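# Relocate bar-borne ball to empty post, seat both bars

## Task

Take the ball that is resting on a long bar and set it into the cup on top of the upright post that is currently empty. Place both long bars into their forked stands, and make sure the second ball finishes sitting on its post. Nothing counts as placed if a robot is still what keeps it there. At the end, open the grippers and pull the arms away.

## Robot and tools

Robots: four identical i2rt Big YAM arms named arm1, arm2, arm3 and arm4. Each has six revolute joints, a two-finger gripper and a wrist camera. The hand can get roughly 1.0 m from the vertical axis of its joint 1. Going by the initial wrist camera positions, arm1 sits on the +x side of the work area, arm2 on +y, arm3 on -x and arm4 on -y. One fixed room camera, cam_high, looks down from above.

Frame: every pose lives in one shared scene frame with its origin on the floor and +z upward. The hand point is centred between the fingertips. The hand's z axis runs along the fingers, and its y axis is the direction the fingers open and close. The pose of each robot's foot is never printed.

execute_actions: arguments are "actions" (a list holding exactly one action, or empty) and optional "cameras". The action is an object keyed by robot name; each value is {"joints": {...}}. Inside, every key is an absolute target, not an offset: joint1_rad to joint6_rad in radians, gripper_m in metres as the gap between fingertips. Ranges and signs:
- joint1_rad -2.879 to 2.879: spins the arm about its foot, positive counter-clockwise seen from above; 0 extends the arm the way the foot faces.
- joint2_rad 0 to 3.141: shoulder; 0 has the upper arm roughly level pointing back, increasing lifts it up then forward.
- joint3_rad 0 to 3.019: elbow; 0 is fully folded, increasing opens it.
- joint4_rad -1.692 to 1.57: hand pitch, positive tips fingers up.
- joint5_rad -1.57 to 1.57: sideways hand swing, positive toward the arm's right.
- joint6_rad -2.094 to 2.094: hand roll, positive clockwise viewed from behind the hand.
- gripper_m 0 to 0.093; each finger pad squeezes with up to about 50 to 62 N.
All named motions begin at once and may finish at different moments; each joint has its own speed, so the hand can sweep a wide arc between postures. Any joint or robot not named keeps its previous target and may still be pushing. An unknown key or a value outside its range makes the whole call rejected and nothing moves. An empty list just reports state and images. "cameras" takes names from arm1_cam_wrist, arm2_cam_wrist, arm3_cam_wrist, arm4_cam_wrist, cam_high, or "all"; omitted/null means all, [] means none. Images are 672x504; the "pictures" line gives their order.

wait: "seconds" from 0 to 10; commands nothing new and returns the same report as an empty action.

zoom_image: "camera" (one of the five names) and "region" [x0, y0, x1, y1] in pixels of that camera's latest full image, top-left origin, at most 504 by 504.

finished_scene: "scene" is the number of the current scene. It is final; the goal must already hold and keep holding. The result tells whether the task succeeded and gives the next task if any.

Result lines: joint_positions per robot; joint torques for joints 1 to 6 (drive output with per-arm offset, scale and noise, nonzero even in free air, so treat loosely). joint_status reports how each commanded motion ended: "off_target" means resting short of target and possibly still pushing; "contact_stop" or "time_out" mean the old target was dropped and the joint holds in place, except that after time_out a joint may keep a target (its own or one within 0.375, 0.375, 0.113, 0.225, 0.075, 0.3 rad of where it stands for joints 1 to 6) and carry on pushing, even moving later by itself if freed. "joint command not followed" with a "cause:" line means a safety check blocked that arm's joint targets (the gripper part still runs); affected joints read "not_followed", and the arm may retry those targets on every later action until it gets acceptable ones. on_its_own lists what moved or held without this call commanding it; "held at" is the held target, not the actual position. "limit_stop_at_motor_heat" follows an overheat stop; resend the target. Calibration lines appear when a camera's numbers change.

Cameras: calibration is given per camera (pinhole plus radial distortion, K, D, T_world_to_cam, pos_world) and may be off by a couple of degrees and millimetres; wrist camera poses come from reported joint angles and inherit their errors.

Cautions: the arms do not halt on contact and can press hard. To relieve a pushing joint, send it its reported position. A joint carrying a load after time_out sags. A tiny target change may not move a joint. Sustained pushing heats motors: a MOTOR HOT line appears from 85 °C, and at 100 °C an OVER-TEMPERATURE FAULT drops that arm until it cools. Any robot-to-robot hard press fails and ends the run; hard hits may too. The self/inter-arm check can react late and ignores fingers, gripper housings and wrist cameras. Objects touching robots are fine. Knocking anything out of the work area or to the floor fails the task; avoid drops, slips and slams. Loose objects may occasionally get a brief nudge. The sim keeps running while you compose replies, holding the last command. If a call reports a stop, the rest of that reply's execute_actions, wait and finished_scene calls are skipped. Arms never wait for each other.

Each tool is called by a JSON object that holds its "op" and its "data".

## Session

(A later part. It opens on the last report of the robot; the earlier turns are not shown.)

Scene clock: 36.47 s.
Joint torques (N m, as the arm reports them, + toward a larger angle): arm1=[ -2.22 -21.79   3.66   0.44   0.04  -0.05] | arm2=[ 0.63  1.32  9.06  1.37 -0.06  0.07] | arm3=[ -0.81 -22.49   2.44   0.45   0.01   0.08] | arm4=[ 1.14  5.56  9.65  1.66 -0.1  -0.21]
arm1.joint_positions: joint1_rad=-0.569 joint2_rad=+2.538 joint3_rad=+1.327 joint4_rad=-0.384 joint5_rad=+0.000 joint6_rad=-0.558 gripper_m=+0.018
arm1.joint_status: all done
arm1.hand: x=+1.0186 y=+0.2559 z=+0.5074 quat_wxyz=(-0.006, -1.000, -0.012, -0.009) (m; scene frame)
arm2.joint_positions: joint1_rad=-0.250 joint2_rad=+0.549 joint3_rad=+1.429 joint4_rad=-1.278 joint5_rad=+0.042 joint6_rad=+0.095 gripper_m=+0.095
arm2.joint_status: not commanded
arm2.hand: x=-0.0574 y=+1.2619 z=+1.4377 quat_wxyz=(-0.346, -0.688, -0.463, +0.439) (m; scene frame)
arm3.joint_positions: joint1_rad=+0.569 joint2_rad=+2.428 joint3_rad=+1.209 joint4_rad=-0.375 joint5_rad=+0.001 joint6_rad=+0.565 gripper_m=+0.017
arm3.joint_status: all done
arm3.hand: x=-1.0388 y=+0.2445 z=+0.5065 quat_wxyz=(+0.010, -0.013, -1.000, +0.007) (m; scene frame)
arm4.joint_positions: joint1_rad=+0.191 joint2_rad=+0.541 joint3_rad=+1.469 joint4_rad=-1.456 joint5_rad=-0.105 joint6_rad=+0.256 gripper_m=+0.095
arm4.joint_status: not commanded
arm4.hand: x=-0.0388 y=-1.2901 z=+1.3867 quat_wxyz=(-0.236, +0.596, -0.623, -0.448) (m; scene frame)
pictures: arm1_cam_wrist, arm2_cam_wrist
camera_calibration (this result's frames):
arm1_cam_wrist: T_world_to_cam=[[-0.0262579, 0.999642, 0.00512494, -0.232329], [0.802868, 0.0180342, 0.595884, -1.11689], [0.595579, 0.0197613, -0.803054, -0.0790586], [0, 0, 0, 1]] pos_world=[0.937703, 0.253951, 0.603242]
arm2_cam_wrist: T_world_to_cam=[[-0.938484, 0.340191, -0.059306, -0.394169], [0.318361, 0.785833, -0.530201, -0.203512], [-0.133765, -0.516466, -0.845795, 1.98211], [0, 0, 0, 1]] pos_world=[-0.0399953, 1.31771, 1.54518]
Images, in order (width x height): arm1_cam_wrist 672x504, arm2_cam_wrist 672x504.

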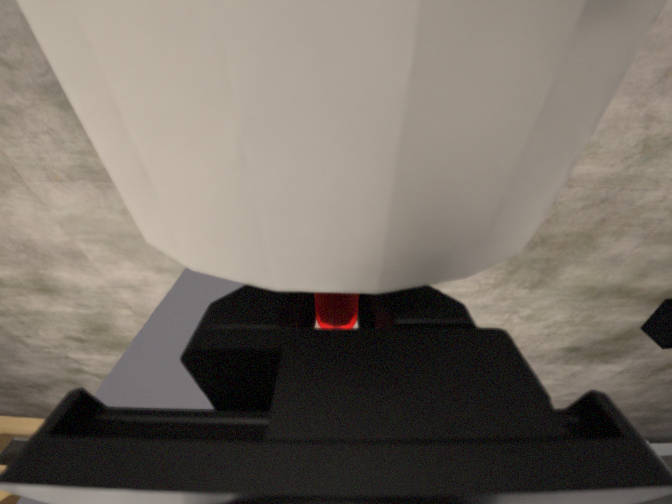

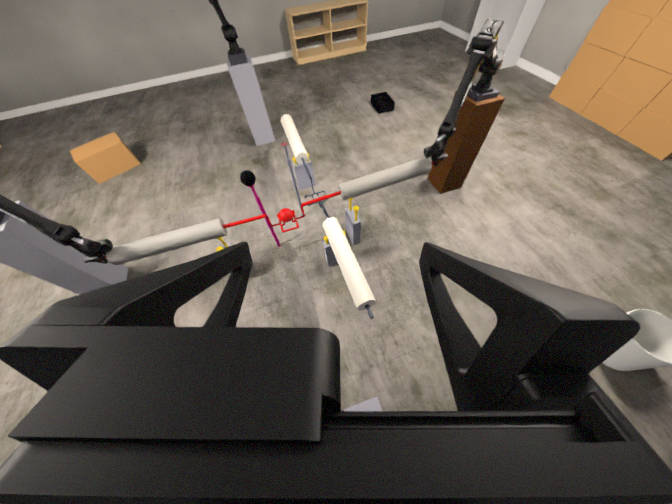

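{"op": "execute_actions", "data": {"actions": [{"arm1":{"joints":{"joint1_rad":-0.575,"joint2_rad":2.28,"joint3_rad":1.24,"joint4_rad":-0.482}},"arm3":{"joints":{"joint1_rad":0.585,"joint2_rad":2.158,"joint3_rad":1.135,"joint4_rad":-0.499}}}], "cameras": []}}

{"op": "execute_actions", "data": {"actions": [{"arm1":{"joints":{"joint2_rad":2.055,"joint3_rad":1.183,"joint4_rad":-0.653}},"arm3":{"joints":{"joint2_rad":1.935,"joint3_rad":1.105,"joint4_rad":-0.695}}}], "cameras": ["arm2_cam_wrist","arm1_cam_wrist"]}}

Scene clock: 37.67 s.
Joint torques (N m, as the arm reports them, + toward a larger angle): arm1=[ -2.11 -21.18   5.05   0.67  -0.2    0.  ] | arm2=[ 0.84  2.42  9.03  1.49 -0.01  0.06] | arm3=[ -0.23 -21.2    3.71   0.65   0.01   0.08] | arm4=[ 1.12  5.56  9.65  1.67 -0.1  -0.21]
arm1.joint_positions: joint1_rad=-0.576 joint2_rad=+2.316 joint3_rad=+1.224 joint4_rad=-0.489 joint5_rad=+0.007 joint6_rad=-0.563 gripper_m=+0.018
arm1.joint_status: all done
arm1.hand: x=+1.0201 y=+0.2603 z=+0.5987 quat_wxyz=(+0.001, -1.000, -0.011, -0.005) (m; scene frame)
arm2.joint_positions: joint1_rad=-0.250 joint2_rad=+0.549 joint3_rad=+1.429 joint4_rad=-1.278 joint5_rad=+0.042 joint6_rad=+0.095 gripper_m=+0.095
arm2.joint_status: not commanded
arm2.hand: x=-0.0574 y=+1.2619 z=+1.4377 quat_wxyz=(-0.346, -0.688, -0.463, +0.439) (m; scene frame)
arm3.joint_positions: joint1_rad=+0.584 joint2_rad=+2.195 joint3_rad=+1.129 joint4_rad=-0.498 joint5_rad=+0.000 joint6_rad=+0.572 gripper_m=+0.017
arm3.joint_status: all done
arm3.hand: x=-1.0375 y=+0.2541 z=+0.6019 quat_wxyz=(-0.003, -0.009, -1.000, -0.002) (m; scene frame)
arm4.joint_positions: joint1_rad=+0.191 joint2_rad=+0.541 joint3_rad=+1.469 joint4_rad=-1.456 joint5_rad=-0.105 joint6_rad=+0.256 gripper_m=+0.095
arm4.joint_status: not commanded
arm4.hand: x=-0.0388 y=-1.2901 z=+1.3867 quat_wxyz=(-0.236, +0.596, -0.623, -0.448) (m; scene frame)
pictures: none
No camera images: the call's "cameras" was empty. Leave "cameras" out to get every camera's image.

Scene clock: 38.67 s.
Joint torques (N m, as the arm reports them, + toward a larger angle): arm1=[ -2.35 -19.26   6.09   0.79  -0.28  -0.05] | arm2=[ 1.16  2.55  8.97  1.43 -0.03  0.08] | arm3=[ -1.05 -18.24   4.82   0.56  -0.07   0.07] | arm4=[ 1.16  5.56  9.64  1.68 -0.1  -0.21]
arm1.joint_positions: joint1_rad=-0.572 joint2_rad=+2.082 joint3_rad=+1.170 joint4_rad=-0.661 joint5_rad=+0.008 joint6_rad=-0.558 gripper_m=+0.018
arm1.joint_status: all done
arm1.hand: x=+1.0213 y=+0.2575 z=+0.7008 quat_wxyz=(+0.004, -1.000, -0.011, -0.002) (m; scene frame)
arm2.joint_positions: joint1_rad=-0.250 joint2_rad=+0.549 joint3_rad=+1.429 joint4_rad=-1.278 joint5_rad=+0.042 joint6_rad=+0.095 gripper_m=+0.095
arm2.joint_status: not commanded
arm2.hand: x=-0.0574 y=+1.2619 z=+1.4377 quat_wxyz=(-0.346, -0.688, -0.463, +0.439) (m; scene frame)
arm3.joint_positions: joint1_rad=+0.581 joint2_rad=+1.959 joint3_rad=+1.101 joint4_rad=-0.691 joint5_rad=+0.002 joint6_rad=+0.572 gripper_m=+0.017
arm3.joint_status: all done
arm3.hand: x=-1.0377 y=+0.2518 z=+0.7043 quat_wxyz=(-0.010, -0.011, -1.000, -0.004) (m; scene frame)
arm4.joint_positions: joint1_rad=+0.191 joint2_rad=+0.541 joint3_rad=+1.469 joint4_rad=-1.456 joint5_rad=-0.105 joint6_rad=+0.256 gripper_m=+0.095
arm4.joint_status: not commanded
arm4.hand: x=-0.0388 y=-1.2901 z=+1.3867 quat_wxyz=(-0.236, +0.596, -0.623, -0.448) (m; scene frame)
pictures: arm1_cam_wrist, arm2_cam_wrist
camera_calibration (this result's frames):
arm1_cam_wrist: T_world_to_cam=[[-0.023438, 0.999448, 0.0235482, -0.250533], [0.812015, 0.00529188, 0.583613, -1.23179], [0.583166, 0.0328002, -0.811691, 0.0899529], [0, 0, 0, 1]] pos_world=[0.941905, 0.253962, 0.797804]
arm2_cam_wrist: T_world_to_cam=[[-0.938484, 0.340191, -0.059306, -0.394169], [0.318361, 0.785833, -0.530201, -0.203512], [-0.133765, -0.516466, -0.845795, 1.98211], [0, 0, 0, 1]] pos_world=[-0.0399953, 1.31771, 1.54518]
Images, in order (width x height): arm1_cam_wrist 672x504, arm2_cam_wrist 672x504.

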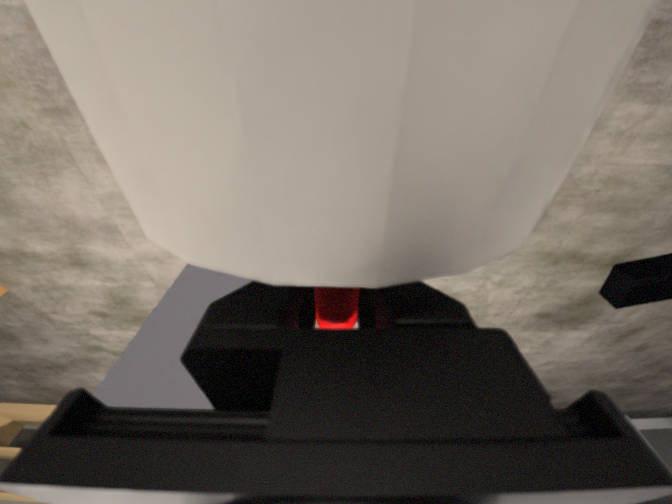

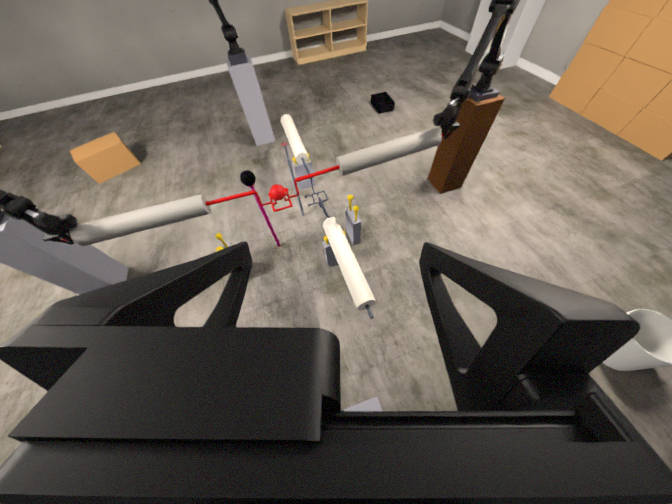

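Excellent tracking. Continue.

{"op": "execute_actions", "data": {"actions": [{"arm1":{"joints":{"joint2_rad":1.862,"joint3_rad":1.197,"joint4_rad":-0.862}},"arm3":{"joints":{"joint2_rad":1.75,"joint3_rad":1.147,"joint4_rad":-0.924}}}], "cameras": []}}

{"op": "execute_actions", "data": {"actions": [{"arm1":{"joints":{"joint2_rad":1.69,"joint3_rad":1.305,"joint4_rad":-1.143}},"arm3":{"joints":{"joint2_rad":1.598,"joint3_rad":1.29,"joint4_rad":-1.19}}}]}}

Scene clock: 39.87 s.
Joint torques (N m, as the arm reports them, + toward a larger angle): arm1=[ -3.13 -17.5    8.23   0.1   -0.02  -0.13] | arm2=[0.63 2.6  8.99 1.54 0.01 0.08] | arm3=[  0.89 -16.38   7.23  -0.39  -0.35   0.01] | arm4=[ 1.11  5.54  9.64  1.67 -0.1  -0.21]
arm1.joint_positions: joint1_rad=-0.560 joint2_rad=+1.882 joint3_rad=+1.172 joint4_rad=-0.853 joint5_rad=+0.002 joint6_rad=-0.550 gripper_m=+0.018
arm1.joint_status: all done
arm1.hand: x=+1.0230 y=+0.2485 z=+0.7962 quat_wxyz=(+0.003, -1.000, -0.013, +0.004) (m; scene frame)
arm2.joint_positions: joint1_rad=-0.250 joint2_rad=+0.549 joint3_rad=+1.429 joint4_rad=-1.278 joint5_rad=+0.042 joint6_rad=+0.095 gripper_m=+0.095
arm2.joint_status: not commanded
arm2.hand: x=-0.0574 y=+1.2619 z=+1.4377 quat_wxyz=(-0.346, -0.688, -0.463, +0.439) (m; scene frame)
arm3.joint_positions: joint1_rad=+0.568 joint2_rad=+1.761 joint3_rad=+1.126 joint4_rad=-0.893 joint5_rad=+0.012 joint6_rad=+0.572 gripper_m=+0.017
arm3.joint_status: all done
arm3.hand: x=-1.0382 y=+0.2424 z=+0.8011 quat_wxyz=(-0.021, -0.017, -1.000, -0.006) (m; scene frame)
arm4.joint_positions: joint1_rad=+0.191 joint2_rad=+0.541 joint3_rad=+1.469 joint4_rad=-1.456 joint5_rad=-0.105 joint6_rad=+0.256 gripper_m=+0.095
arm4.joint_status: not commanded
arm4.hand: x=-0.0388 y=-1.2901 z=+1.3867 quat_wxyz=(-0.236, +0.596, -0.623, -0.448) (m; scene frame)
pictures: none
No camera images: the call's "cameras" was empty. Leave "cameras" out to get every camera's image.

Scene clock: 41.03 s.
Joint torques (N m, as the arm reports them, + toward a larger angle): arm1=[ -3.3  -17.    10.11  -0.3    0.05  -0.15] | arm2=[0.84 2.15 9.1  1.39 0.01 0.06] | arm3=[  0.75 -16.67   8.42  -0.29  -0.5    0.02] | arm4=[ 1.12  5.52  9.65  1.67 -0.1  -0.21]
arm1.joint_positions: joint1_rad=-0.559 joint2_rad=+1.715 joint3_rad=+1.270 joint4_rad=-1.122 joint5_rad=+0.000 joint6_rad=-0.548 gripper_m=+0.018
arm1.joint_status: all done
arm1.hand: x=+1.0272 y=+0.2454 z=+0.9061 quat_wxyz=(+0.002, -1.000, -0.012, +0.003) (m; scene frame)
arm2.joint_positions: joint1_rad=-0.250 joint2_rad=+0.549 joint3_rad=+1.429 joint4_rad=-1.278 joint5_rad=+0.042 joint6_rad=+0.095 gripper_m=+0.095
arm2.joint_status: not commanded
arm2.hand: x=-0.0574 y=+1.2619 z=+1.4377 quat_wxyz=(-0.346, -0.688, -0.463, +0.439) (m; scene frame)
arm3.joint_positions: joint1_rad=+0.567 joint2_rad=+1.619 joint3_rad=+1.262 joint4_rad=-1.154 joint5_rad=+0.015 joint6_rad=+0.572 gripper_m=+0.017
arm3.joint_status: all done
arm3.hand: x=-1.0354 y=+0.2429 z=+0.9102 quat_wxyz=(-0.029, -0.018, -0.999, -0.009) (m; scene frame)
arm4.joint_positions: joint1_rad=+0.191 joint2_rad=+0.541 joint3_rad=+1.469 joint4_rad=-1.456 joint5_rad=-0.105 joint6_rad=+0.256 gripper_m=+0.095
arm4.joint_status: not commanded
arm4.hand: x=-0.0388 y=-1.2901 z=+1.3867 quat_wxyz=(-0.236, +0.596, -0.623, -0.448) (m; scene frame)
pictures: arm1_cam_wrist, arm2_cam_wrist, arm3_cam_wrist, arm4_cam_wrist, cam_high
camera_calibration (this result's frames):
arm1_cam_wrist: T_world_to_cam=[[-0.0255731, 0.999479, 0.0197029, -0.237466], [0.816744, 0.0095246, 0.576922, -1.35618], [0.576433, 0.0308459, -0.816562, 0.265433], [0, 0, 0, 1]] pos_world=[0.948574, 0.242072, 1.00383]
arm2_cam_wrist: T_world_to_cam=[[-0.938484, 0.340191, -0.059306, -0.394169], [0.318361, 0.785833, -0.530201, -0.203512], [-0.133765, -0.516466, -0.845795, 1.98211], [0, 0, 0, 1]] pos_world=[-0.0399953, 1.31771, 1.54518]
arm3_cam_wrist: T_world_to_cam=[[-0.0206455, -0.999716, -0.0118897, 0.229501], [-0.845101, 0.0110957, 0.534491, -1.35895], [-0.534208, 0.0210828, -0.84509, 0.338031], [0, 0, 0, 1]] pos_world=[-0.963133, 0.237387, 1.01474]
arm4_cam_wrist: T_world_to_cam=[[0.950277, 0.122132, -0.286455, 0.596752], [0.00232991, -0.922644, -0.385646, -0.647978], [-0.311396, 0.365803, -0.877052, 1.79864], [0, 0, 0, 1]] pos_world=[-0.00548239, -1.32868, 1.49855]
Images, in order (width x height): arm1_cam_wrist 672x504, arm2_cam_wrist 672x504, arm3_cam_wrist 672x504, arm4_cam_wrist 672x504, cam_high 672x504.

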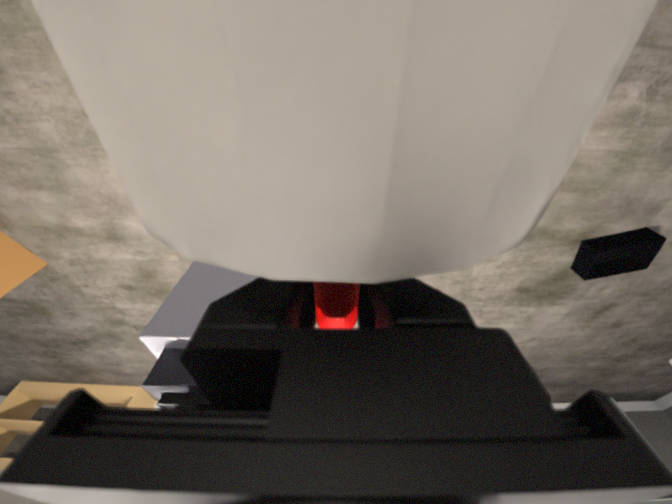

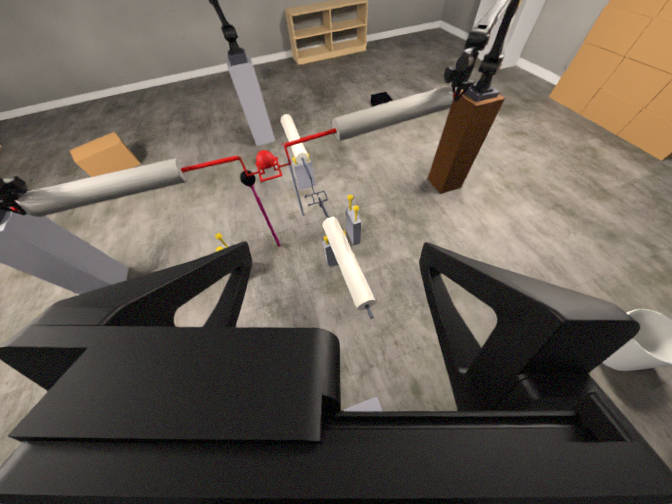

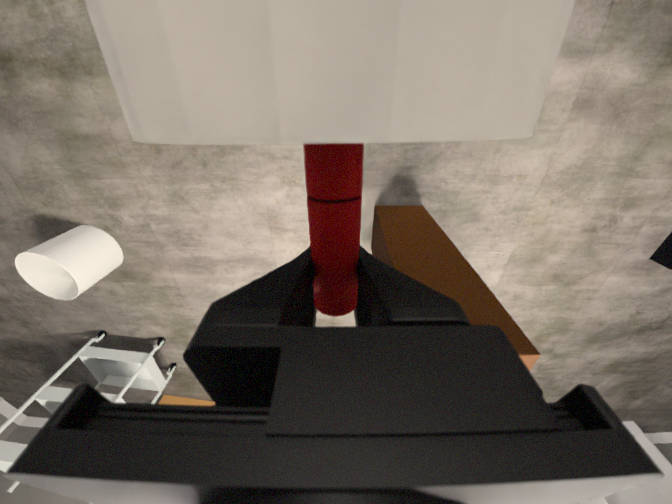

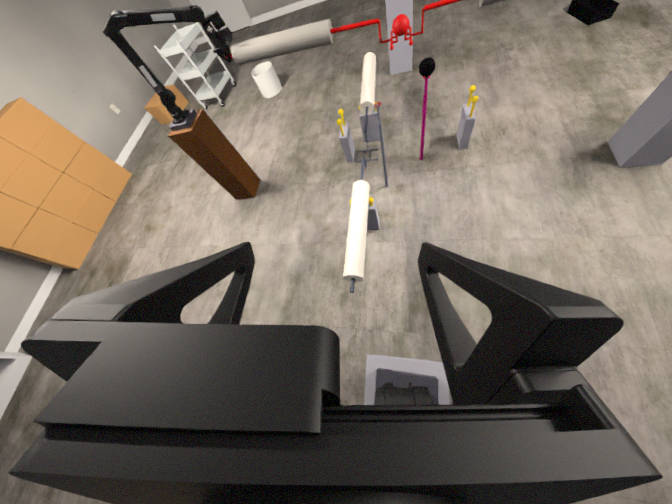

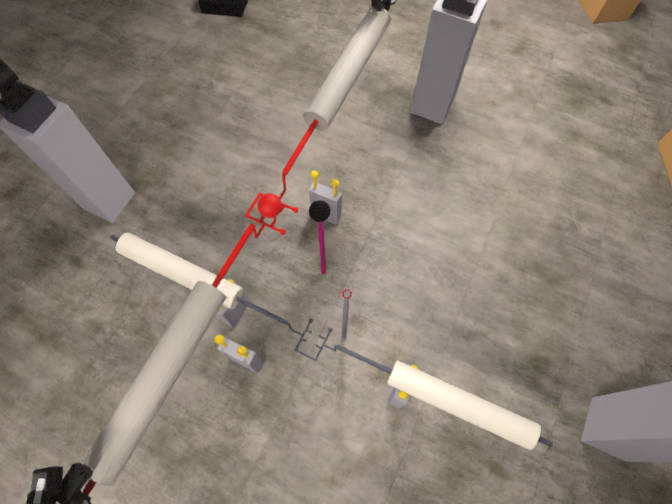

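{"op": "zoom_image", "data": {"camera": "arm4_cam_wrist", "region": [320, 0, 480, 120]}}

{"op": "zoom_image", "data": {"camera": "cam_high", "region": [220, 150, 380, 320]}}

Region (320, 0, 480, 120) of arm4_cam_wrist's 672x504 image, scaled by 3.150, with more detail than that image has; it fills the top 378 rows of this view, and the rest is white.

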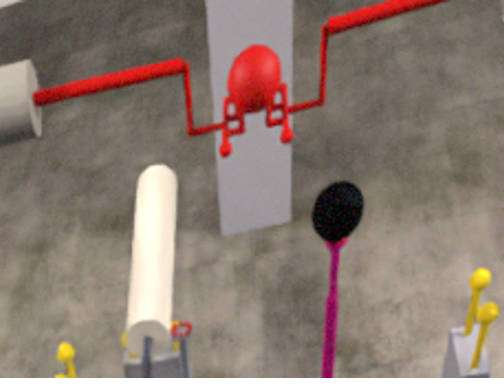

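Region (220, 150, 380, 320) of cam_high's 672x504 image, scaled by 2.965, with more detail than that image has; it fills the left 474 columns of this view, and the rest is white.

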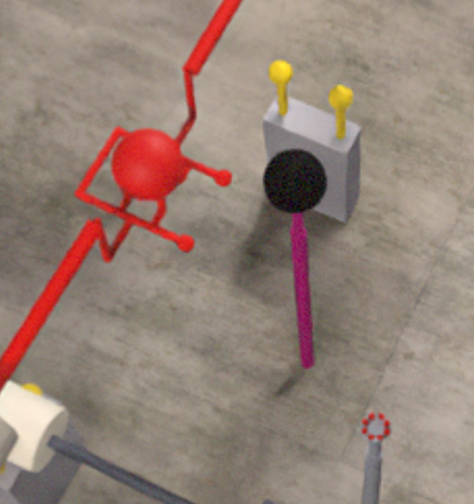

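{"op": "execute_actions", "data": {"actions": [{"arm1":{"joints":{"joint1_rad":-0.5,"joint2_rad":1.82,"joint3_rad":1.48,"joint4_rad":-1.193,"joint6_rad":-0.49}},"arm3":{"joints":{"joint1_rad":0.646,"joint2_rad":1.515,"joint3_rad":1.16,"joint4_rad":-1.193,"joint6_rad":0.652}}}], "cameras": ["arm3_cam_wrist"]}}

Scene clock: 42.70 s.
Joint torques (N m, as the arm reports them, + toward a larger angle): arm1=[ -3.05 -19.28  11.65  -0.56   0.2   -0.16] | arm2=[0.01 2.08 8.94 1.43 0.04 0.06] | arm3=[  0.36 -18.5    6.86   0.04  -0.16   0.09] | arm4=[ 1.16  5.54  9.65  1.66 -0.1  -0.21]
arm1.joint_positions: joint1_rad=-0.485 joint2_rad=+1.847 joint3_rad=+1.425 joint4_rad=-1.167 joint5_rad=-0.003 joint6_rad=-0.467 gripper_m=+0.018
arm1.joint_status: all done
arm1.hand: x=+0.9692 y=+0.2323 z=+0.8951 quat_wxyz=(-0.005, -1.000, -0.008, -0.006) (m; scene frame)
arm2.joint_positions: joint1_rad=-0.250 joint2_rad=+0.549 joint3_rad=+1.429 joint4_rad=-1.278 joint5_rad=+0.042 joint6_rad=+0.095 gripper_m=+0.095
arm2.joint_status: not commanded
arm2.hand: x=-0.0574 y=+1.2619 z=+1.4377 quat_wxyz=(-0.346, -0.688, -0.463, +0.439) (m; scene frame)
arm3.joint_positions: joint1_rad=+0.637 joint2_rad=+1.571 joint3_rad=+1.151 joint4_rad=-1.177 joint5_rad=+0.005 joint6_rad=+0.638 gripper_m=+0.017
arm3.joint_status: all done
arm3.hand: x=-1.0940 y=+0.2451 z=+0.8917 quat_wxyz=(+0.009, -0.016, -1.000, +0.010) (m; scene frame)
arm4.joint_positions: joint1_rad=+0.191 joint2_rad=+0.541 joint3_rad=+1.469 joint4_rad=-1.456 joint5_rad=-0.105 joint6_rad=+0.256 gripper_m=+0.095
arm4.joint_status: not commanded
arm4.hand: x=-0.0388 y=-1.2901 z=+1.3867 quat_wxyz=(-0.236, +0.596, -0.623, -0.448) (m; scene frame)
pictures: arm3_cam_wrist
camera_calibration (this result's frames):
arm3_cam_wrist: T_world_to_cam=[[-0.0165623, -0.999506, 0.0267275, 0.200308], [-0.801678, 0.0292495, 0.59704, -1.41132], [-0.597527, -0.0115385, -0.801766, 0.191089], [0, 0, 0, 1]] pos_world=[-1.01393, 0.243695, 0.990472]
Images, in order (width x height): arm3_cam_wrist 672x504.

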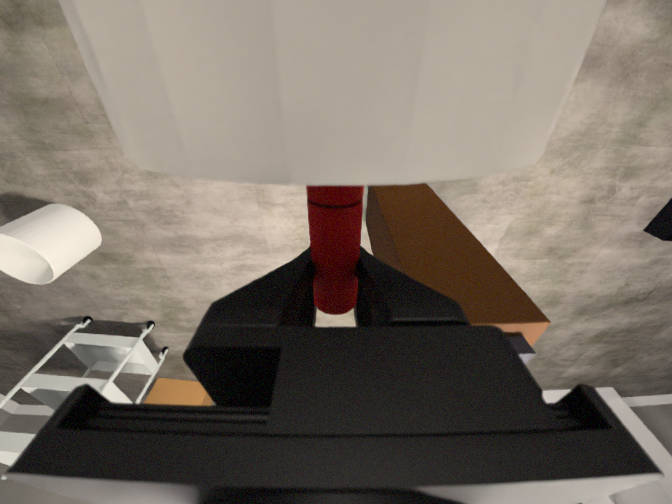

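{"op": "execute_actions", "data": {"actions": [{"arm1":{"joints":{"joint1_rad":-0.454,"joint2_rad":1.945,"joint3_rad":1.735,"joint4_rad":-1.29,"joint6_rad":-0.444}},"arm3":{"joints":{"joint1_rad":0.74,"joint2_rad":1.37,"joint3_rad":1.05,"joint4_rad":-1.185,"joint6_rad":0.746}}}], "cameras": ["cam_high"]}}

Scene clock: 43.83 s.
Joint torques (N m, as the arm reports them, + toward a larger angle): arm1=[ -2.52 -20.93  13.14  -0.12   0.16  -0.11] | arm2=[0.46 2.68 9.15 1.43 0.01 0.05] | arm3=[ -0.43 -13.47   7.32   0.68  -0.06   0.08] | arm4=[ 1.12  5.55  9.65  1.67 -0.1  -0.21]
arm1.joint_positions: joint1_rad=-0.447 joint2_rad=+1.969 joint3_rad=+1.663 joint4_rad=-1.276 joint5_rad=-0.003 joint6_rad=-0.427 gripper_m=+0.018
arm1.joint_status: all done
arm1.hand: x=+0.9070 y=+0.2376 z=+0.9135 quat_wxyz=(-0.003, -1.000, -0.007, -0.003) (m; scene frame)
arm2.joint_positions: joint1_rad=-0.250 joint2_rad=+0.549 joint3_rad=+1.429 joint4_rad=-1.278 joint5_rad=+0.042 joint6_rad=+0.095 gripper_m=+0.095
arm2.joint_status: not commanded
arm2.hand: x=-0.0574 y=+1.2619 z=+1.4377 quat_wxyz=(-0.346, -0.688, -0.463, +0.439) (m; scene frame)
arm3.joint_positions: joint1_rad=+0.739 joint2_rad=+1.404 joint3_rad=+1.038 joint4_rad=-1.180 joint5_rad=+0.002 joint6_rad=+0.738 gripper_m=+0.017
arm3.joint_status: all done
arm3.hand: x=-1.1540 y=+0.2523 z=+0.9169 quat_wxyz=(-0.010, -0.015, -1.000, -0.007) (m; scene frame)
arm4.joint_positions: joint1_rad=+0.191 joint2_rad=+0.541 joint3_rad=+1.469 joint4_rad=-1.456 joint5_rad=-0.105 joint6_rad=+0.256 gripper_m=+0.095
arm4.joint_status: not commanded
arm4.hand: x=-0.0388 y=-1.2901 z=+1.3867 quat_wxyz=(-0.236, +0.596, -0.623, -0.448) (m; scene frame)
pictures: cam_high
Images, in order (width x height): cam_high 672x504.

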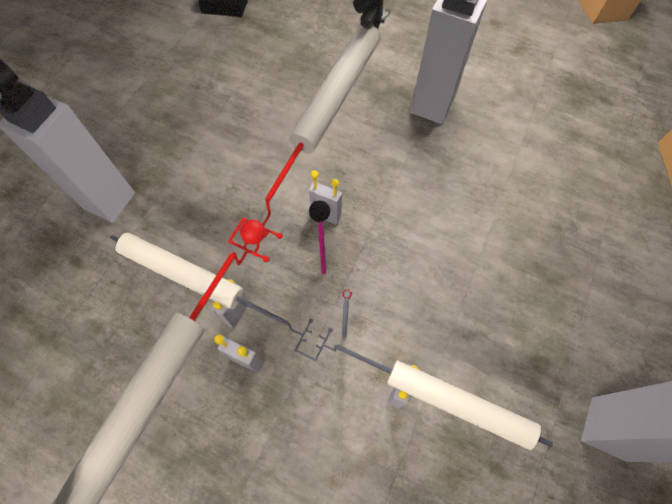

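{"op": "execute_actions", "data": {"actions": [{"arm1":{"joints":{"joint1_rad":-0.305,"joint2_rad":1.855,"joint3_rad":1.555,"joint4_rad":-1.225,"joint6_rad":-0.294}},"arm3":{"joints":{"joint1_rad":0.533,"joint2_rad":1.225,"joint3_rad":0.875,"joint4_rad":-1.172,"joint6_rad":0.539}}}], "cameras": ["cam_high"]}}

{"op": "execute_actions", "data": {"actions": [{"arm1":{"joints":{"joint1_rad":-0.149,"joint2_rad":1.81,"joint3_rad":1.485,"joint4_rad":-1.19,"joint6_rad":-0.138}},"arm3":{"joints":{"joint1_rad":0.272,"joint2_rad":1.125,"joint3_rad":0.785,"joint4_rad":-1.186,"joint6_rad":0.278}}}], "cameras": ["cam_high"]}}

Scene clock: 45.60 s.
Joint torques (N m, as the arm reports them, + toward a larger angle): arm1=[ -2.79 -23.19   9.1   -0.26   0.37  -0.09] | arm2=[0.89 2.62 9.04 1.6  0.   0.09] | arm3=[  0.94 -10.03   7.48   0.34  -0.17   0.07] | arm4=[ 1.15  5.53  9.65  1.67 -0.1  -0.21]
arm1.joint_positions: joint1_rad=-0.295 joint2_rad=+1.915 joint3_rad=+1.537 joint4_rad=-1.207 joint5_rad=-0.007 joint6_rad=-0.280 gripper_m=+0.018
arm1.joint_status: all done
arm1.hand: x=+0.9040 y=+0.1448 z=+0.8985 quat_wxyz=(-0.005, -1.000, -0.009, -0.005) (m; scene frame)
arm2.joint_positions: joint1_rad=-0.250 joint2_rad=+0.549 joint3_rad=+1.429 joint4_rad=-1.278 joint5_rad=+0.042 joint6_rad=+0.095 gripper_m=+0.095
arm2.joint_status: not commanded
arm2.hand: x=-0.0574 y=+1.2619 z=+1.4377 quat_wxyz=(-0.346, -0.688, -0.463, +0.439) (m; scene frame)
arm3.joint_positions: joint1_rad=+0.519 joint2_rad=+1.256 joint3_rad=+0.860 joint4_rad=-1.159 joint5_rad=+0.006 joint6_rad=+0.532 gripper_m=+0.017
arm3.joint_status: all done
arm3.hand: x=-1.1618 y=+0.1516 z=+0.9028 quat_wxyz=(-0.008, -0.022, -1.000, -0.001) (m; scene frame)
arm4.joint_positions: joint1_rad=+0.191 joint2_rad=+0.541 joint3_rad=+1.469 joint4_rad=-1.456 joint5_rad=-0.105 joint6_rad=+0.256 gripper_m=+0.095
arm4.joint_status: not commanded
arm4.hand: x=-0.0388 y=-1.2901 z=+1.3867 quat_wxyz=(-0.236, +0.596, -0.623, -0.448) (m; scene frame)
pictures: cam_high
Images, in order (width x height): cam_high 672x504.

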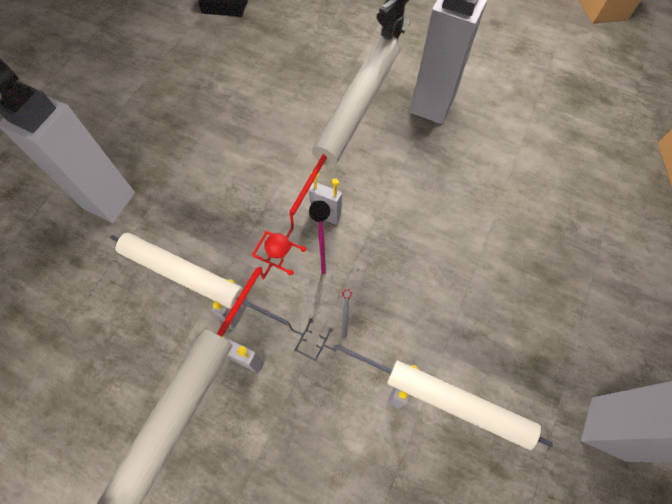

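Scene clock: 46.77 s.
Joint torques (N m, as the arm reports them, + toward a larger angle): arm1=[ -2.53 -23.01   8.89  -0.2    0.34  -0.05] | arm2=[0.67 2.87 9.16 1.47 0.02 0.07] | arm3=[ 0.24 -9.    7.01  0.06 -0.1   0.02] | arm4=[ 1.12  5.56  9.65  1.67 -0.1  -0.21]
arm1.joint_positions: joint1_rad=-0.143 joint2_rad=+1.875 joint3_rad=+1.470 joint4_rad=-1.173 joint5_rad=-0.006 joint6_rad=-0.127 gripper_m=+0.018
arm1.joint_status: all done
arm1.hand: x=+0.9042 y=+0.0585 z=+0.8960 quat_wxyz=(-0.003, -1.000, -0.009, -0.002) (m; scene frame)
arm2.joint_positions: joint1_rad=-0.250 joint2_rad=+0.549 joint3_rad=+1.429 joint4_rad=-1.278 joint5_rad=+0.042 joint6_rad=+0.095 gripper_m=+0.095
arm2.joint_status: not commanded
arm2.hand: x=-0.0574 y=+1.2619 z=+1.4377 quat_wxyz=(-0.346, -0.688, -0.463, +0.439) (m; scene frame)
arm3.joint_positions: joint1_rad=+0.267 joint2_rad=+1.154 joint3_rad=+0.779 joint4_rad=-1.166 joint5_rad=+0.004 joint6_rad=+0.277 gripper_m=+0.017
arm3.joint_status: all done
arm3.hand: x=-1.1646 y=+0.0678 z=+0.9028 quat_wxyz=(-0.014, -0.020, -1.000, -0.002) (m; scene frame)
arm4.joint_positions: joint1_rad=+0.191 joint2_rad=+0.541 joint3_rad=+1.469 joint4_rad=-1.456 joint5_rad=-0.105 joint6_rad=+0.256 gripper_m=+0.095
arm4.joint_status: not commanded
arm4.hand: x=-0.0388 y=-1.2901 z=+1.3867 quat_wxyz=(-0.236, +0.596, -0.623, -0.448) (m; scene frame)
pictures: cam_high
Images, in order (width x height): cam_high 672x504.

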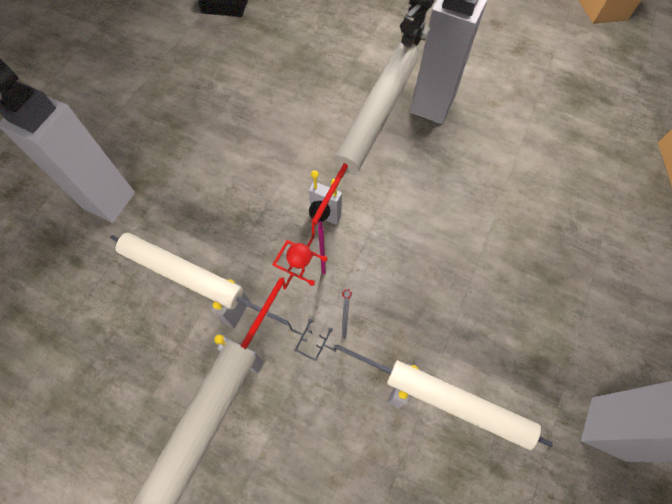

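{"op": "execute_actions", "data": {"actions": [{"arm1":{"joints":{"joint1_rad":0.014,"joint2_rad":1.78,"joint3_rad":1.475,"joint4_rad":-1.195,"joint6_rad":0.025}},"arm3":{"joints":{"joint1_rad":-0.036,"joint2_rad":1.11,"joint3_rad":0.775,"joint4_rad":-1.192,"joint6_rad":-0.03}}}], "cameras": []}}

{"op": "execute_actions", "data": {"actions": [{"arm1":{"joints":{"joint1_rad":0.176,"joint2_rad":1.8,"joint3_rad":1.5,"joint4_rad":-1.2,"joint6_rad":0.187}},"arm3":{"joints":{"joint1_rad":-0.34,"joint2_rad":1.155,"joint3_rad":0.81,"joint4_rad":-1.184,"joint6_rad":-0.334}}}]}}

Scene clock: 48.17 s.
Joint torques (N m, as the arm reports them, + toward a larger angle): arm1=[ -2.18 -22.67   9.26   0.22   0.41   0.02] | arm2=[ 1.    2.26  9.07  1.58 -0.02  0.08] | arm3=[ -0.16 -10.55   6.61   0.25   0.07  -0.04] | arm4=[ 1.14  5.52  9.64  1.67 -0.1  -0.21]
arm1.joint_positions: joint1_rad=+0.015 joint2_rad=+1.845 joint3_rad=+1.455 joint4_rad=-1.188 joint5_rad=-0.008 joint6_rad=+0.030 gripper_m=+0.018
arm1.joint_status: all done
arm1.hand: x=+0.9097 y=-0.0279 z=+0.9066 quat_wxyz=(-0.003, -1.000, -0.010, -0.003) (m; scene frame)
arm2.joint_positions: joint1_rad=-0.250 joint2_rad=+0.549 joint3_rad=+1.429 joint4_rad=-1.278 joint5_rad=+0.042 joint6_rad=+0.095 gripper_m=+0.095
arm2.joint_status: not commanded
arm2.hand: x=-0.0574 y=+1.2619 z=+1.4377 quat_wxyz=(-0.346, -0.688, -0.463, +0.439) (m; scene frame)
arm3.joint_positions: joint1_rad=-0.036 joint2_rad=+1.153 joint3_rad=+0.772 joint4_rad=-1.173 joint5_rad=-0.003 joint6_rad=-0.029 gripper_m=+0.017
arm3.joint_status: all done
arm3.hand: x=-1.1618 y=-0.0192 z=+0.9007 quat_wxyz=(-0.008, -0.019, -1.000, -0.001) (m; scene frame)
arm4.joint_positions: joint1_rad=+0.191 joint2_rad=+0.541 joint3_rad=+1.469 joint4_rad=-1.456 joint5_rad=-0.105 joint6_rad=+0.256 gripper_m=+0.095
arm4.joint_status: not commanded
arm4.hand: x=-0.0388 y=-1.2901 z=+1.3867 quat_wxyz=(-0.236, +0.596, -0.623, -0.448) (m; scene frame)
pictures: none
No camera images: the call's "cameras" was empty. Leave "cameras" out to get every camera's image.

Scene clock: 49.33 s.
Joint torques (N m, as the arm reports them, + toward a larger angle): arm1=[ -1.74 -21.25   9.99  -0.6    0.44   0.09] | arm2=[0.3  2.38 9.13 1.5  0.09 0.11] | arm3=[-1.53 -6.21  7.68 -0.66  0.47 -0.02] | arm4=[ 1.11  5.52  9.65  1.67 -0.1  -0.21]
arm1.joint_positions: joint1_rad=+0.169 joint2_rad=+1.845 joint3_rad=+1.472 joint4_rad=-1.172 joint5_rad=-0.008 joint6_rad=+0.183 gripper_m=+0.018
arm1.joint_status: all done
arm1.hand: x=+0.9101 y=-0.1125 z=+0.9126 quat_wxyz=(-0.006, -1.000, -0.010, +0.013) (m; scene frame)
arm2.joint_positions: joint1_rad=-0.250 joint2_rad=+0.549 joint3_rad=+1.429 joint4_rad=-1.278 joint5_rad=+0.042 joint6_rad=+0.095 gripper_m=+0.095
arm2.joint_status: not commanded
arm2.hand: x=-0.0574 y=+1.2619 z=+1.4377 quat_wxyz=(-0.346, -0.688, -0.463, +0.439) (m; scene frame)
arm3.joint_positions: joint1_rad=-0.326 joint2_rad=+1.158 joint3_rad=+0.794 joint4_rad=-1.142 joint5_rad=-0.014 joint6_rad=-0.325 gripper_m=+0.017
arm3.joint_status: all done
arm3.hand: x=-1.1633 y=-0.1045 z=+0.9075 quat_wxyz=(-0.033, -0.016, -0.999, +0.005) (m; scene frame)
arm4.joint_positions: joint1_rad=+0.191 joint2_rad=+0.541 joint3_rad=+1.469 joint4_rad=-1.456 joint5_rad=-0.105 joint6_rad=+0.256 gripper_m=+0.095
arm4.joint_status: not commanded
arm4.hand: x=-0.0388 y=-1.2901 z=+1.3867 quat_wxyz=(-0.236, +0.596, -0.623, -0.448) (m; scene frame)
pictures: arm1_cam_wrist, arm2_cam_wrist, arm3_cam_wrist, arm4_cam_wrist, cam_high
camera_calibration (this result's frames):
arm1_cam_wrist: T_world_to_cam=[[-0.0224661, 0.999734, 0.00516543, 0.127568], [0.828498, 0.0157258, 0.559771, -1.25524], [0.559541, 0.0168554, -0.828631, 0.374013], [0, 0, 0, 1]] pos_world=[0.833558, -0.114099, 1.01191]
arm2_cam_wrist: T_world_to_cam=[[-0.938484, 0.340191, -0.059306, -0.394169], [0.318361, 0.785833, -0.530201, -0.203512], [-0.133765, -0.516466, -0.845795, 1.98211], [0, 0, 0, 1]] pos_world=[-0.0399953, 1.31771, 1.54518]
arm3_cam_wrist: T_world_to_cam=[[-0.0164216, -0.999746, 0.0154297, -0.140316], [-0.849105, 0.0220925, 0.527762, -1.45919], [-0.527969, -0.00443476, -0.849252, 0.283083], [0, 0, 0, 1]] pos_world=[-1.09185, -0.106788, 1.01268]
arm4_cam_wrist: T_world_to_cam=[[0.950277, 0.122132, -0.286455, 0.596752], [0.00232991, -0.922644, -0.385646, -0.647978], [-0.311396, 0.365803, -0.877052, 1.79864], [0, 0, 0, 1]] pos_world=[-0.00548239, -1.32868, 1.49855]
Images, in order (width x height): arm1_cam_wrist 672x504, arm2_cam_wrist 672x504, arm3_cam_wrist 672x504, arm4_cam_wrist 672x504, cam_high 672x504.

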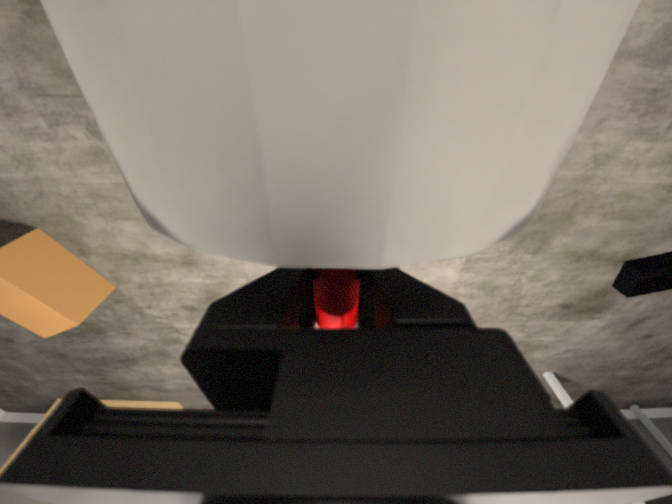

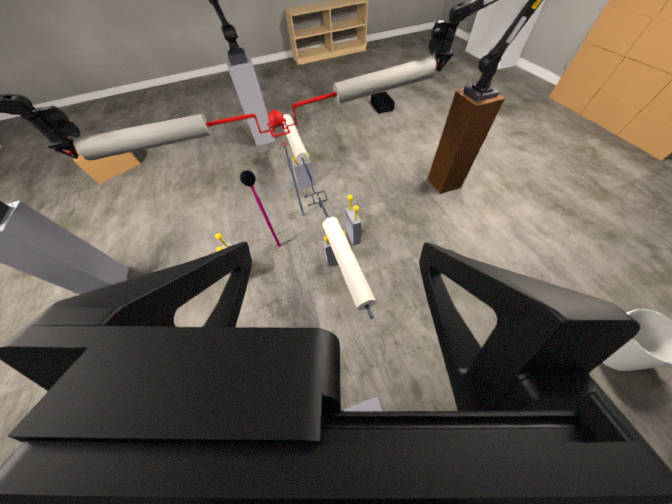

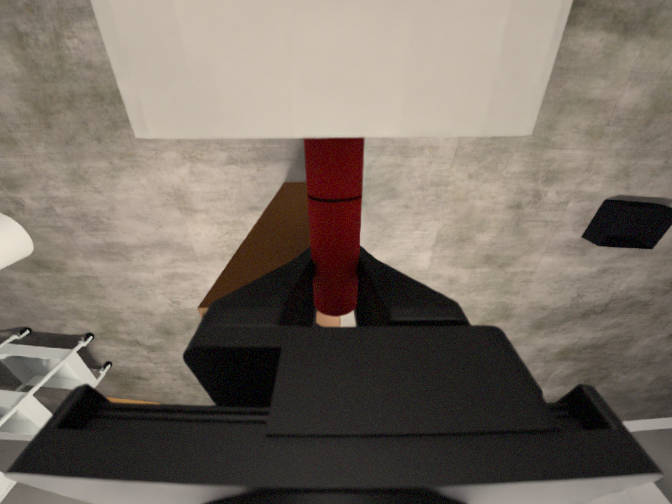

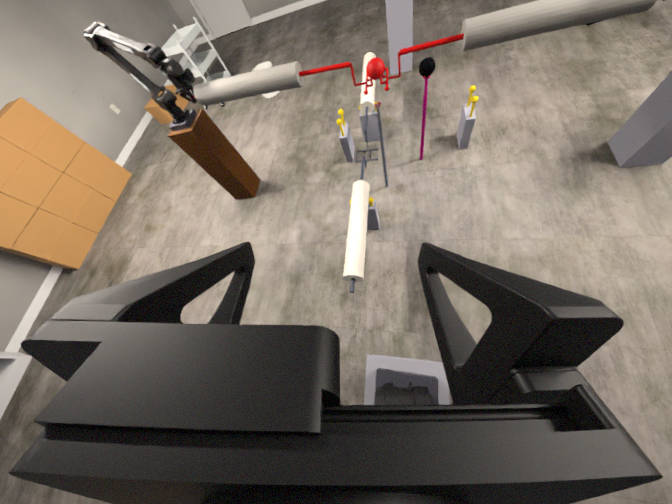

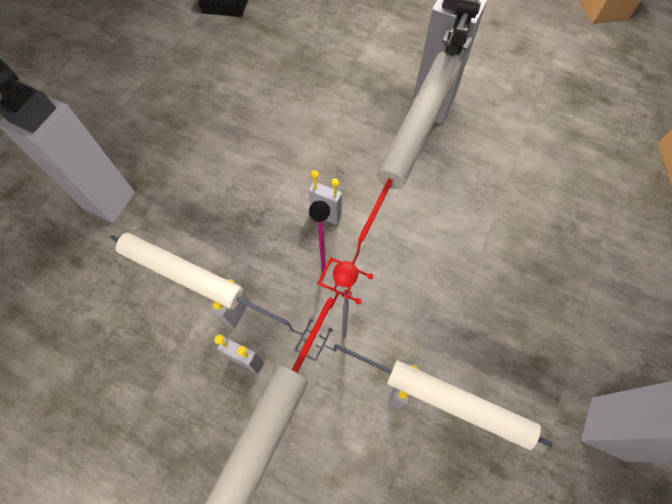

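{"op": "zoom_image", "data": {"camera": "arm4_cam_wrist", "region": [330, 40, 450, 130]}}

{"op": "zoom_image", "data": {"camera": "arm2_cam_wrist", "region": [220, 90, 340, 200]}}

{"op": "zoom_image", "data": {"camera": "cam_high", "region": [290, 230, 400, 350]}}

Region (330, 40, 450, 130) of arm4_cam_wrist's 672x504 image, scaled by 4.200, with more detail than that image has; it fills the top 378 rows of this view, and the rest is white.

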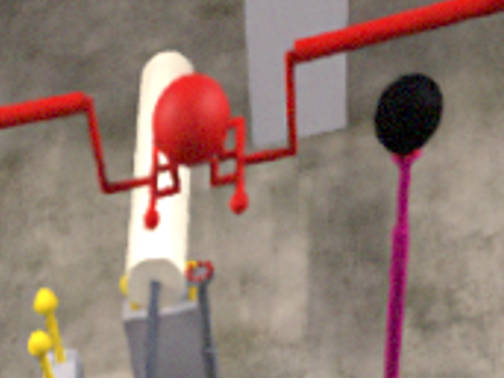

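Region (220, 90, 340, 200) of arm2_cam_wrist's 672x504 image, scaled by 4.200, with more detail than that image has; it fills the top 462 rows of this view, and the rest is white.

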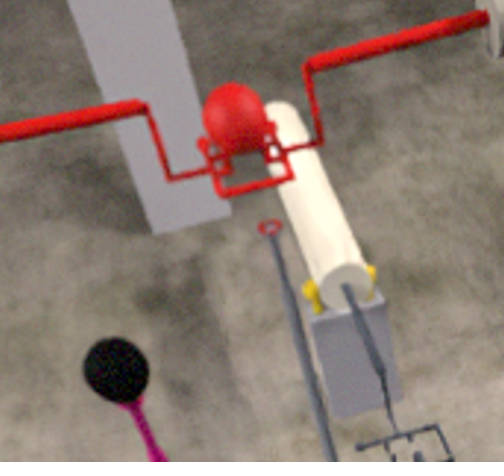

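Region (290, 230, 400, 350) of cam_high's 672x504 image, scaled by 4.200, with more detail than that image has; it fills the left 462 columns of this view, and the rest is white.

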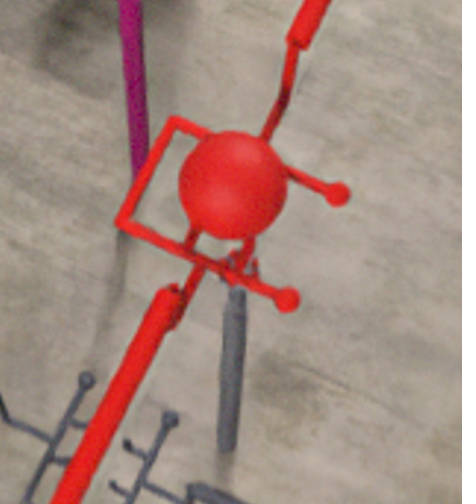

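{"op": "execute_actions", "data": {"actions": [{"arm1":{"joints":{"joint1_rad":0.187,"joint2_rad":1.915,"joint3_rad":1.425,"joint4_rad":-1.03,"joint6_rad":0.19}},"arm3":{"joints":{"joint1_rad":-0.395,"joint2_rad":1.215,"joint3_rad":0.67,"joint4_rad":-0.945,"joint6_rad":-0.37}}}], "cameras": ["arm2_cam_wrist","arm4_cam_wrist","cam_high"]}}

{"op": "zoom_image", "data": {"camera": "arm4_cam_wrist", "region": [330, 40, 450, 130]}}

{"op": "zoom_image", "data": {"camera": "arm2_cam_wrist", "region": [220, 90, 340, 200]}}

{"op": "zoom_image", "data": {"camera": "cam_high", "region": [290, 230, 400, 350]}}

Scene clock: 51.30 s.
Joint torques (N m, as the arm reports them, + toward a larger angle): arm1=[ -1.1  -21.68   7.81  -0.44   0.38   0.16] | arm2=[1.12 2.96 9.15 1.37 0.03 0.1 ] | arm3=[-2.23 -7.28  5.8   0.71  0.44  0.08] | arm4=[ 1.12  5.58  9.65  1.66 -0.1  -0.21]
arm1.joint_positions: joint1_rad=+0.173 joint2_rad=+1.959 joint3_rad=+1.418 joint4_rad=-1.006 joint5_rad=-0.007 joint6_rad=+0.181 gripper_m=+0.018
arm1.joint_status: all done
arm1.hand: x=+0.9012 y=-0.1164 z=+0.8336 quat_wxyz=(-0.005, -1.000, -0.014, +0.012) (m; scene frame)
arm2.joint_positions: joint1_rad=-0.250 joint2_rad=+0.549 joint3_rad=+1.429 joint4_rad=-1.278 joint5_rad=+0.042 joint6_rad=+0.095 gripper_m=+0.095
arm2.joint_status: not commanded
arm2.hand: x=-0.0574 y=+1.2619 z=+1.4377 quat_wxyz=(-0.346, -0.688, -0.463, +0.439) (m; scene frame)
arm3.joint_positions: joint1_rad=-0.374 joint2_rad=+1.226 joint3_rad=+0.674 joint4_rad=-0.938 joint5_rad=-0.013 joint6_rad=-0.372 gripper_m=+0.017
arm3.joint_status: all done
arm3.hand: x=-1.1709 y=-0.1176 z=+0.8489 quat_wxyz=(-0.040, -0.016, -0.999, +0.010) (m; scene frame)
arm4.joint_positions: joint1_rad=+0.191 joint2_rad=+0.541 joint3_rad=+1.469 joint4_rad=-1.456 joint5_rad=-0.105 joint6_rad=+0.256 gripper_m=+0.095
arm4.joint_status: not commanded
arm4.hand: x=-0.0388 y=-1.2901 z=+1.3867 quat_wxyz=(-0.236, +0.596, -0.623, -0.448) (m; scene frame)
pictures: arm2_cam_wrist, arm4_cam_wrist, cam_high
camera_calibration (this result's frames):
arm2_cam_wrist: T_world_to_cam=[[-0.938484, 0.340191, -0.059306, -0.394169], [0.318361, 0.785833, -0.530201, -0.203512], [-0.133765, -0.516466, -0.845795, 1.98211], [0, 0, 0, 1]] pos_world=[-0.0399953, 1.31771, 1.54518]
arm4_cam_wrist: T_world_to_cam=[[0.950277, 0.122132, -0.286455, 0.596752], [0.00232991, -0.922644, -0.385646, -0.647978], [-0.311396, 0.365803, -0.877052, 1.79864], [0, 0, 0, 1]] pos_world=[-0.00548239, -1.32868, 1.49855]
Images, in order (width x height): arm2_cam_wrist 672x504, arm4_cam_wrist 672x504, cam_high 672x504.

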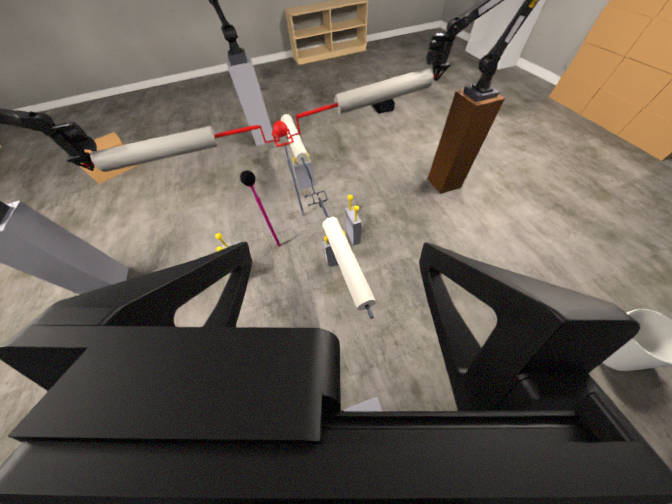

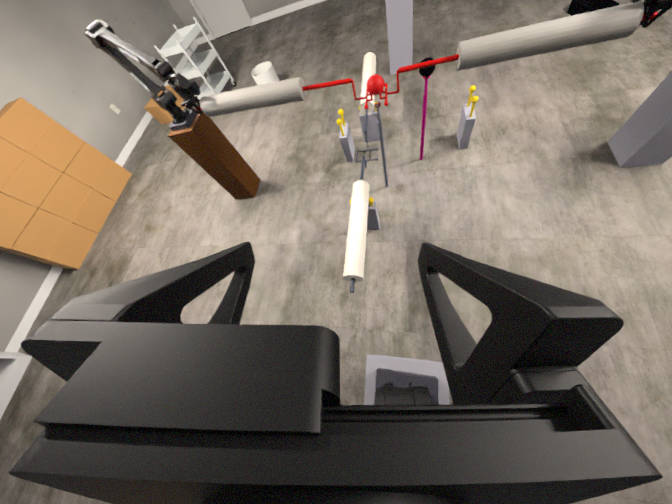

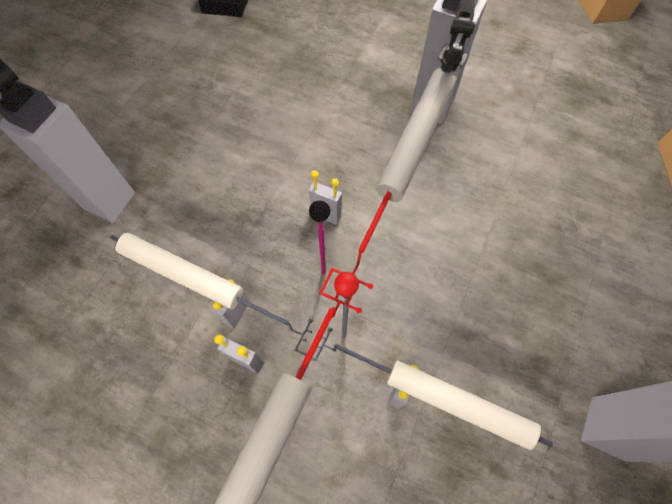

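Region (330, 40, 450, 130) of arm4_cam_wrist's 672x504 image, scaled by 4.200, with more detail than that image has; it fills the top 378 rows of this view, and the rest is white.

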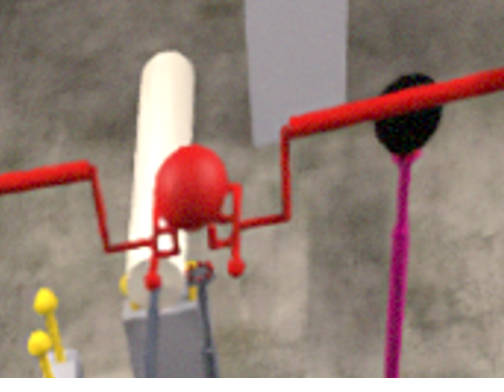

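Region (220, 90, 340, 200) of arm2_cam_wrist's 672x504 image, scaled by 4.200, with more detail than that image has; it fills the top 462 rows of this view, and the rest is white.

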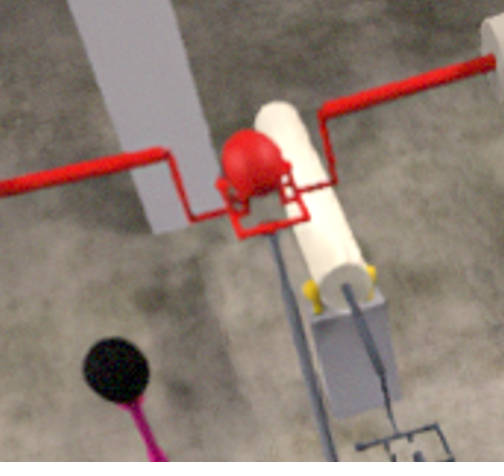

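Region (290, 230, 400, 350) of cam_high's 672x504 image, scaled by 4.200, with more detail than that image has; it fills the left 462 columns of this view, and the rest is white.

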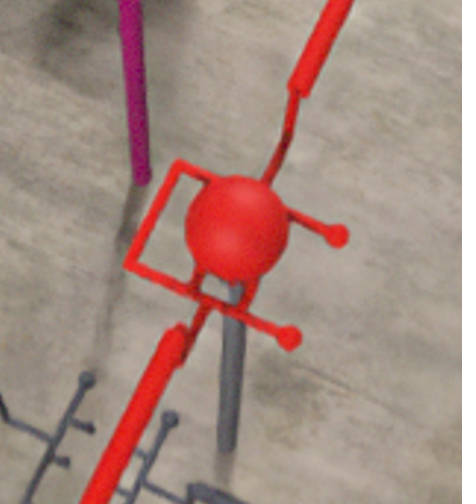

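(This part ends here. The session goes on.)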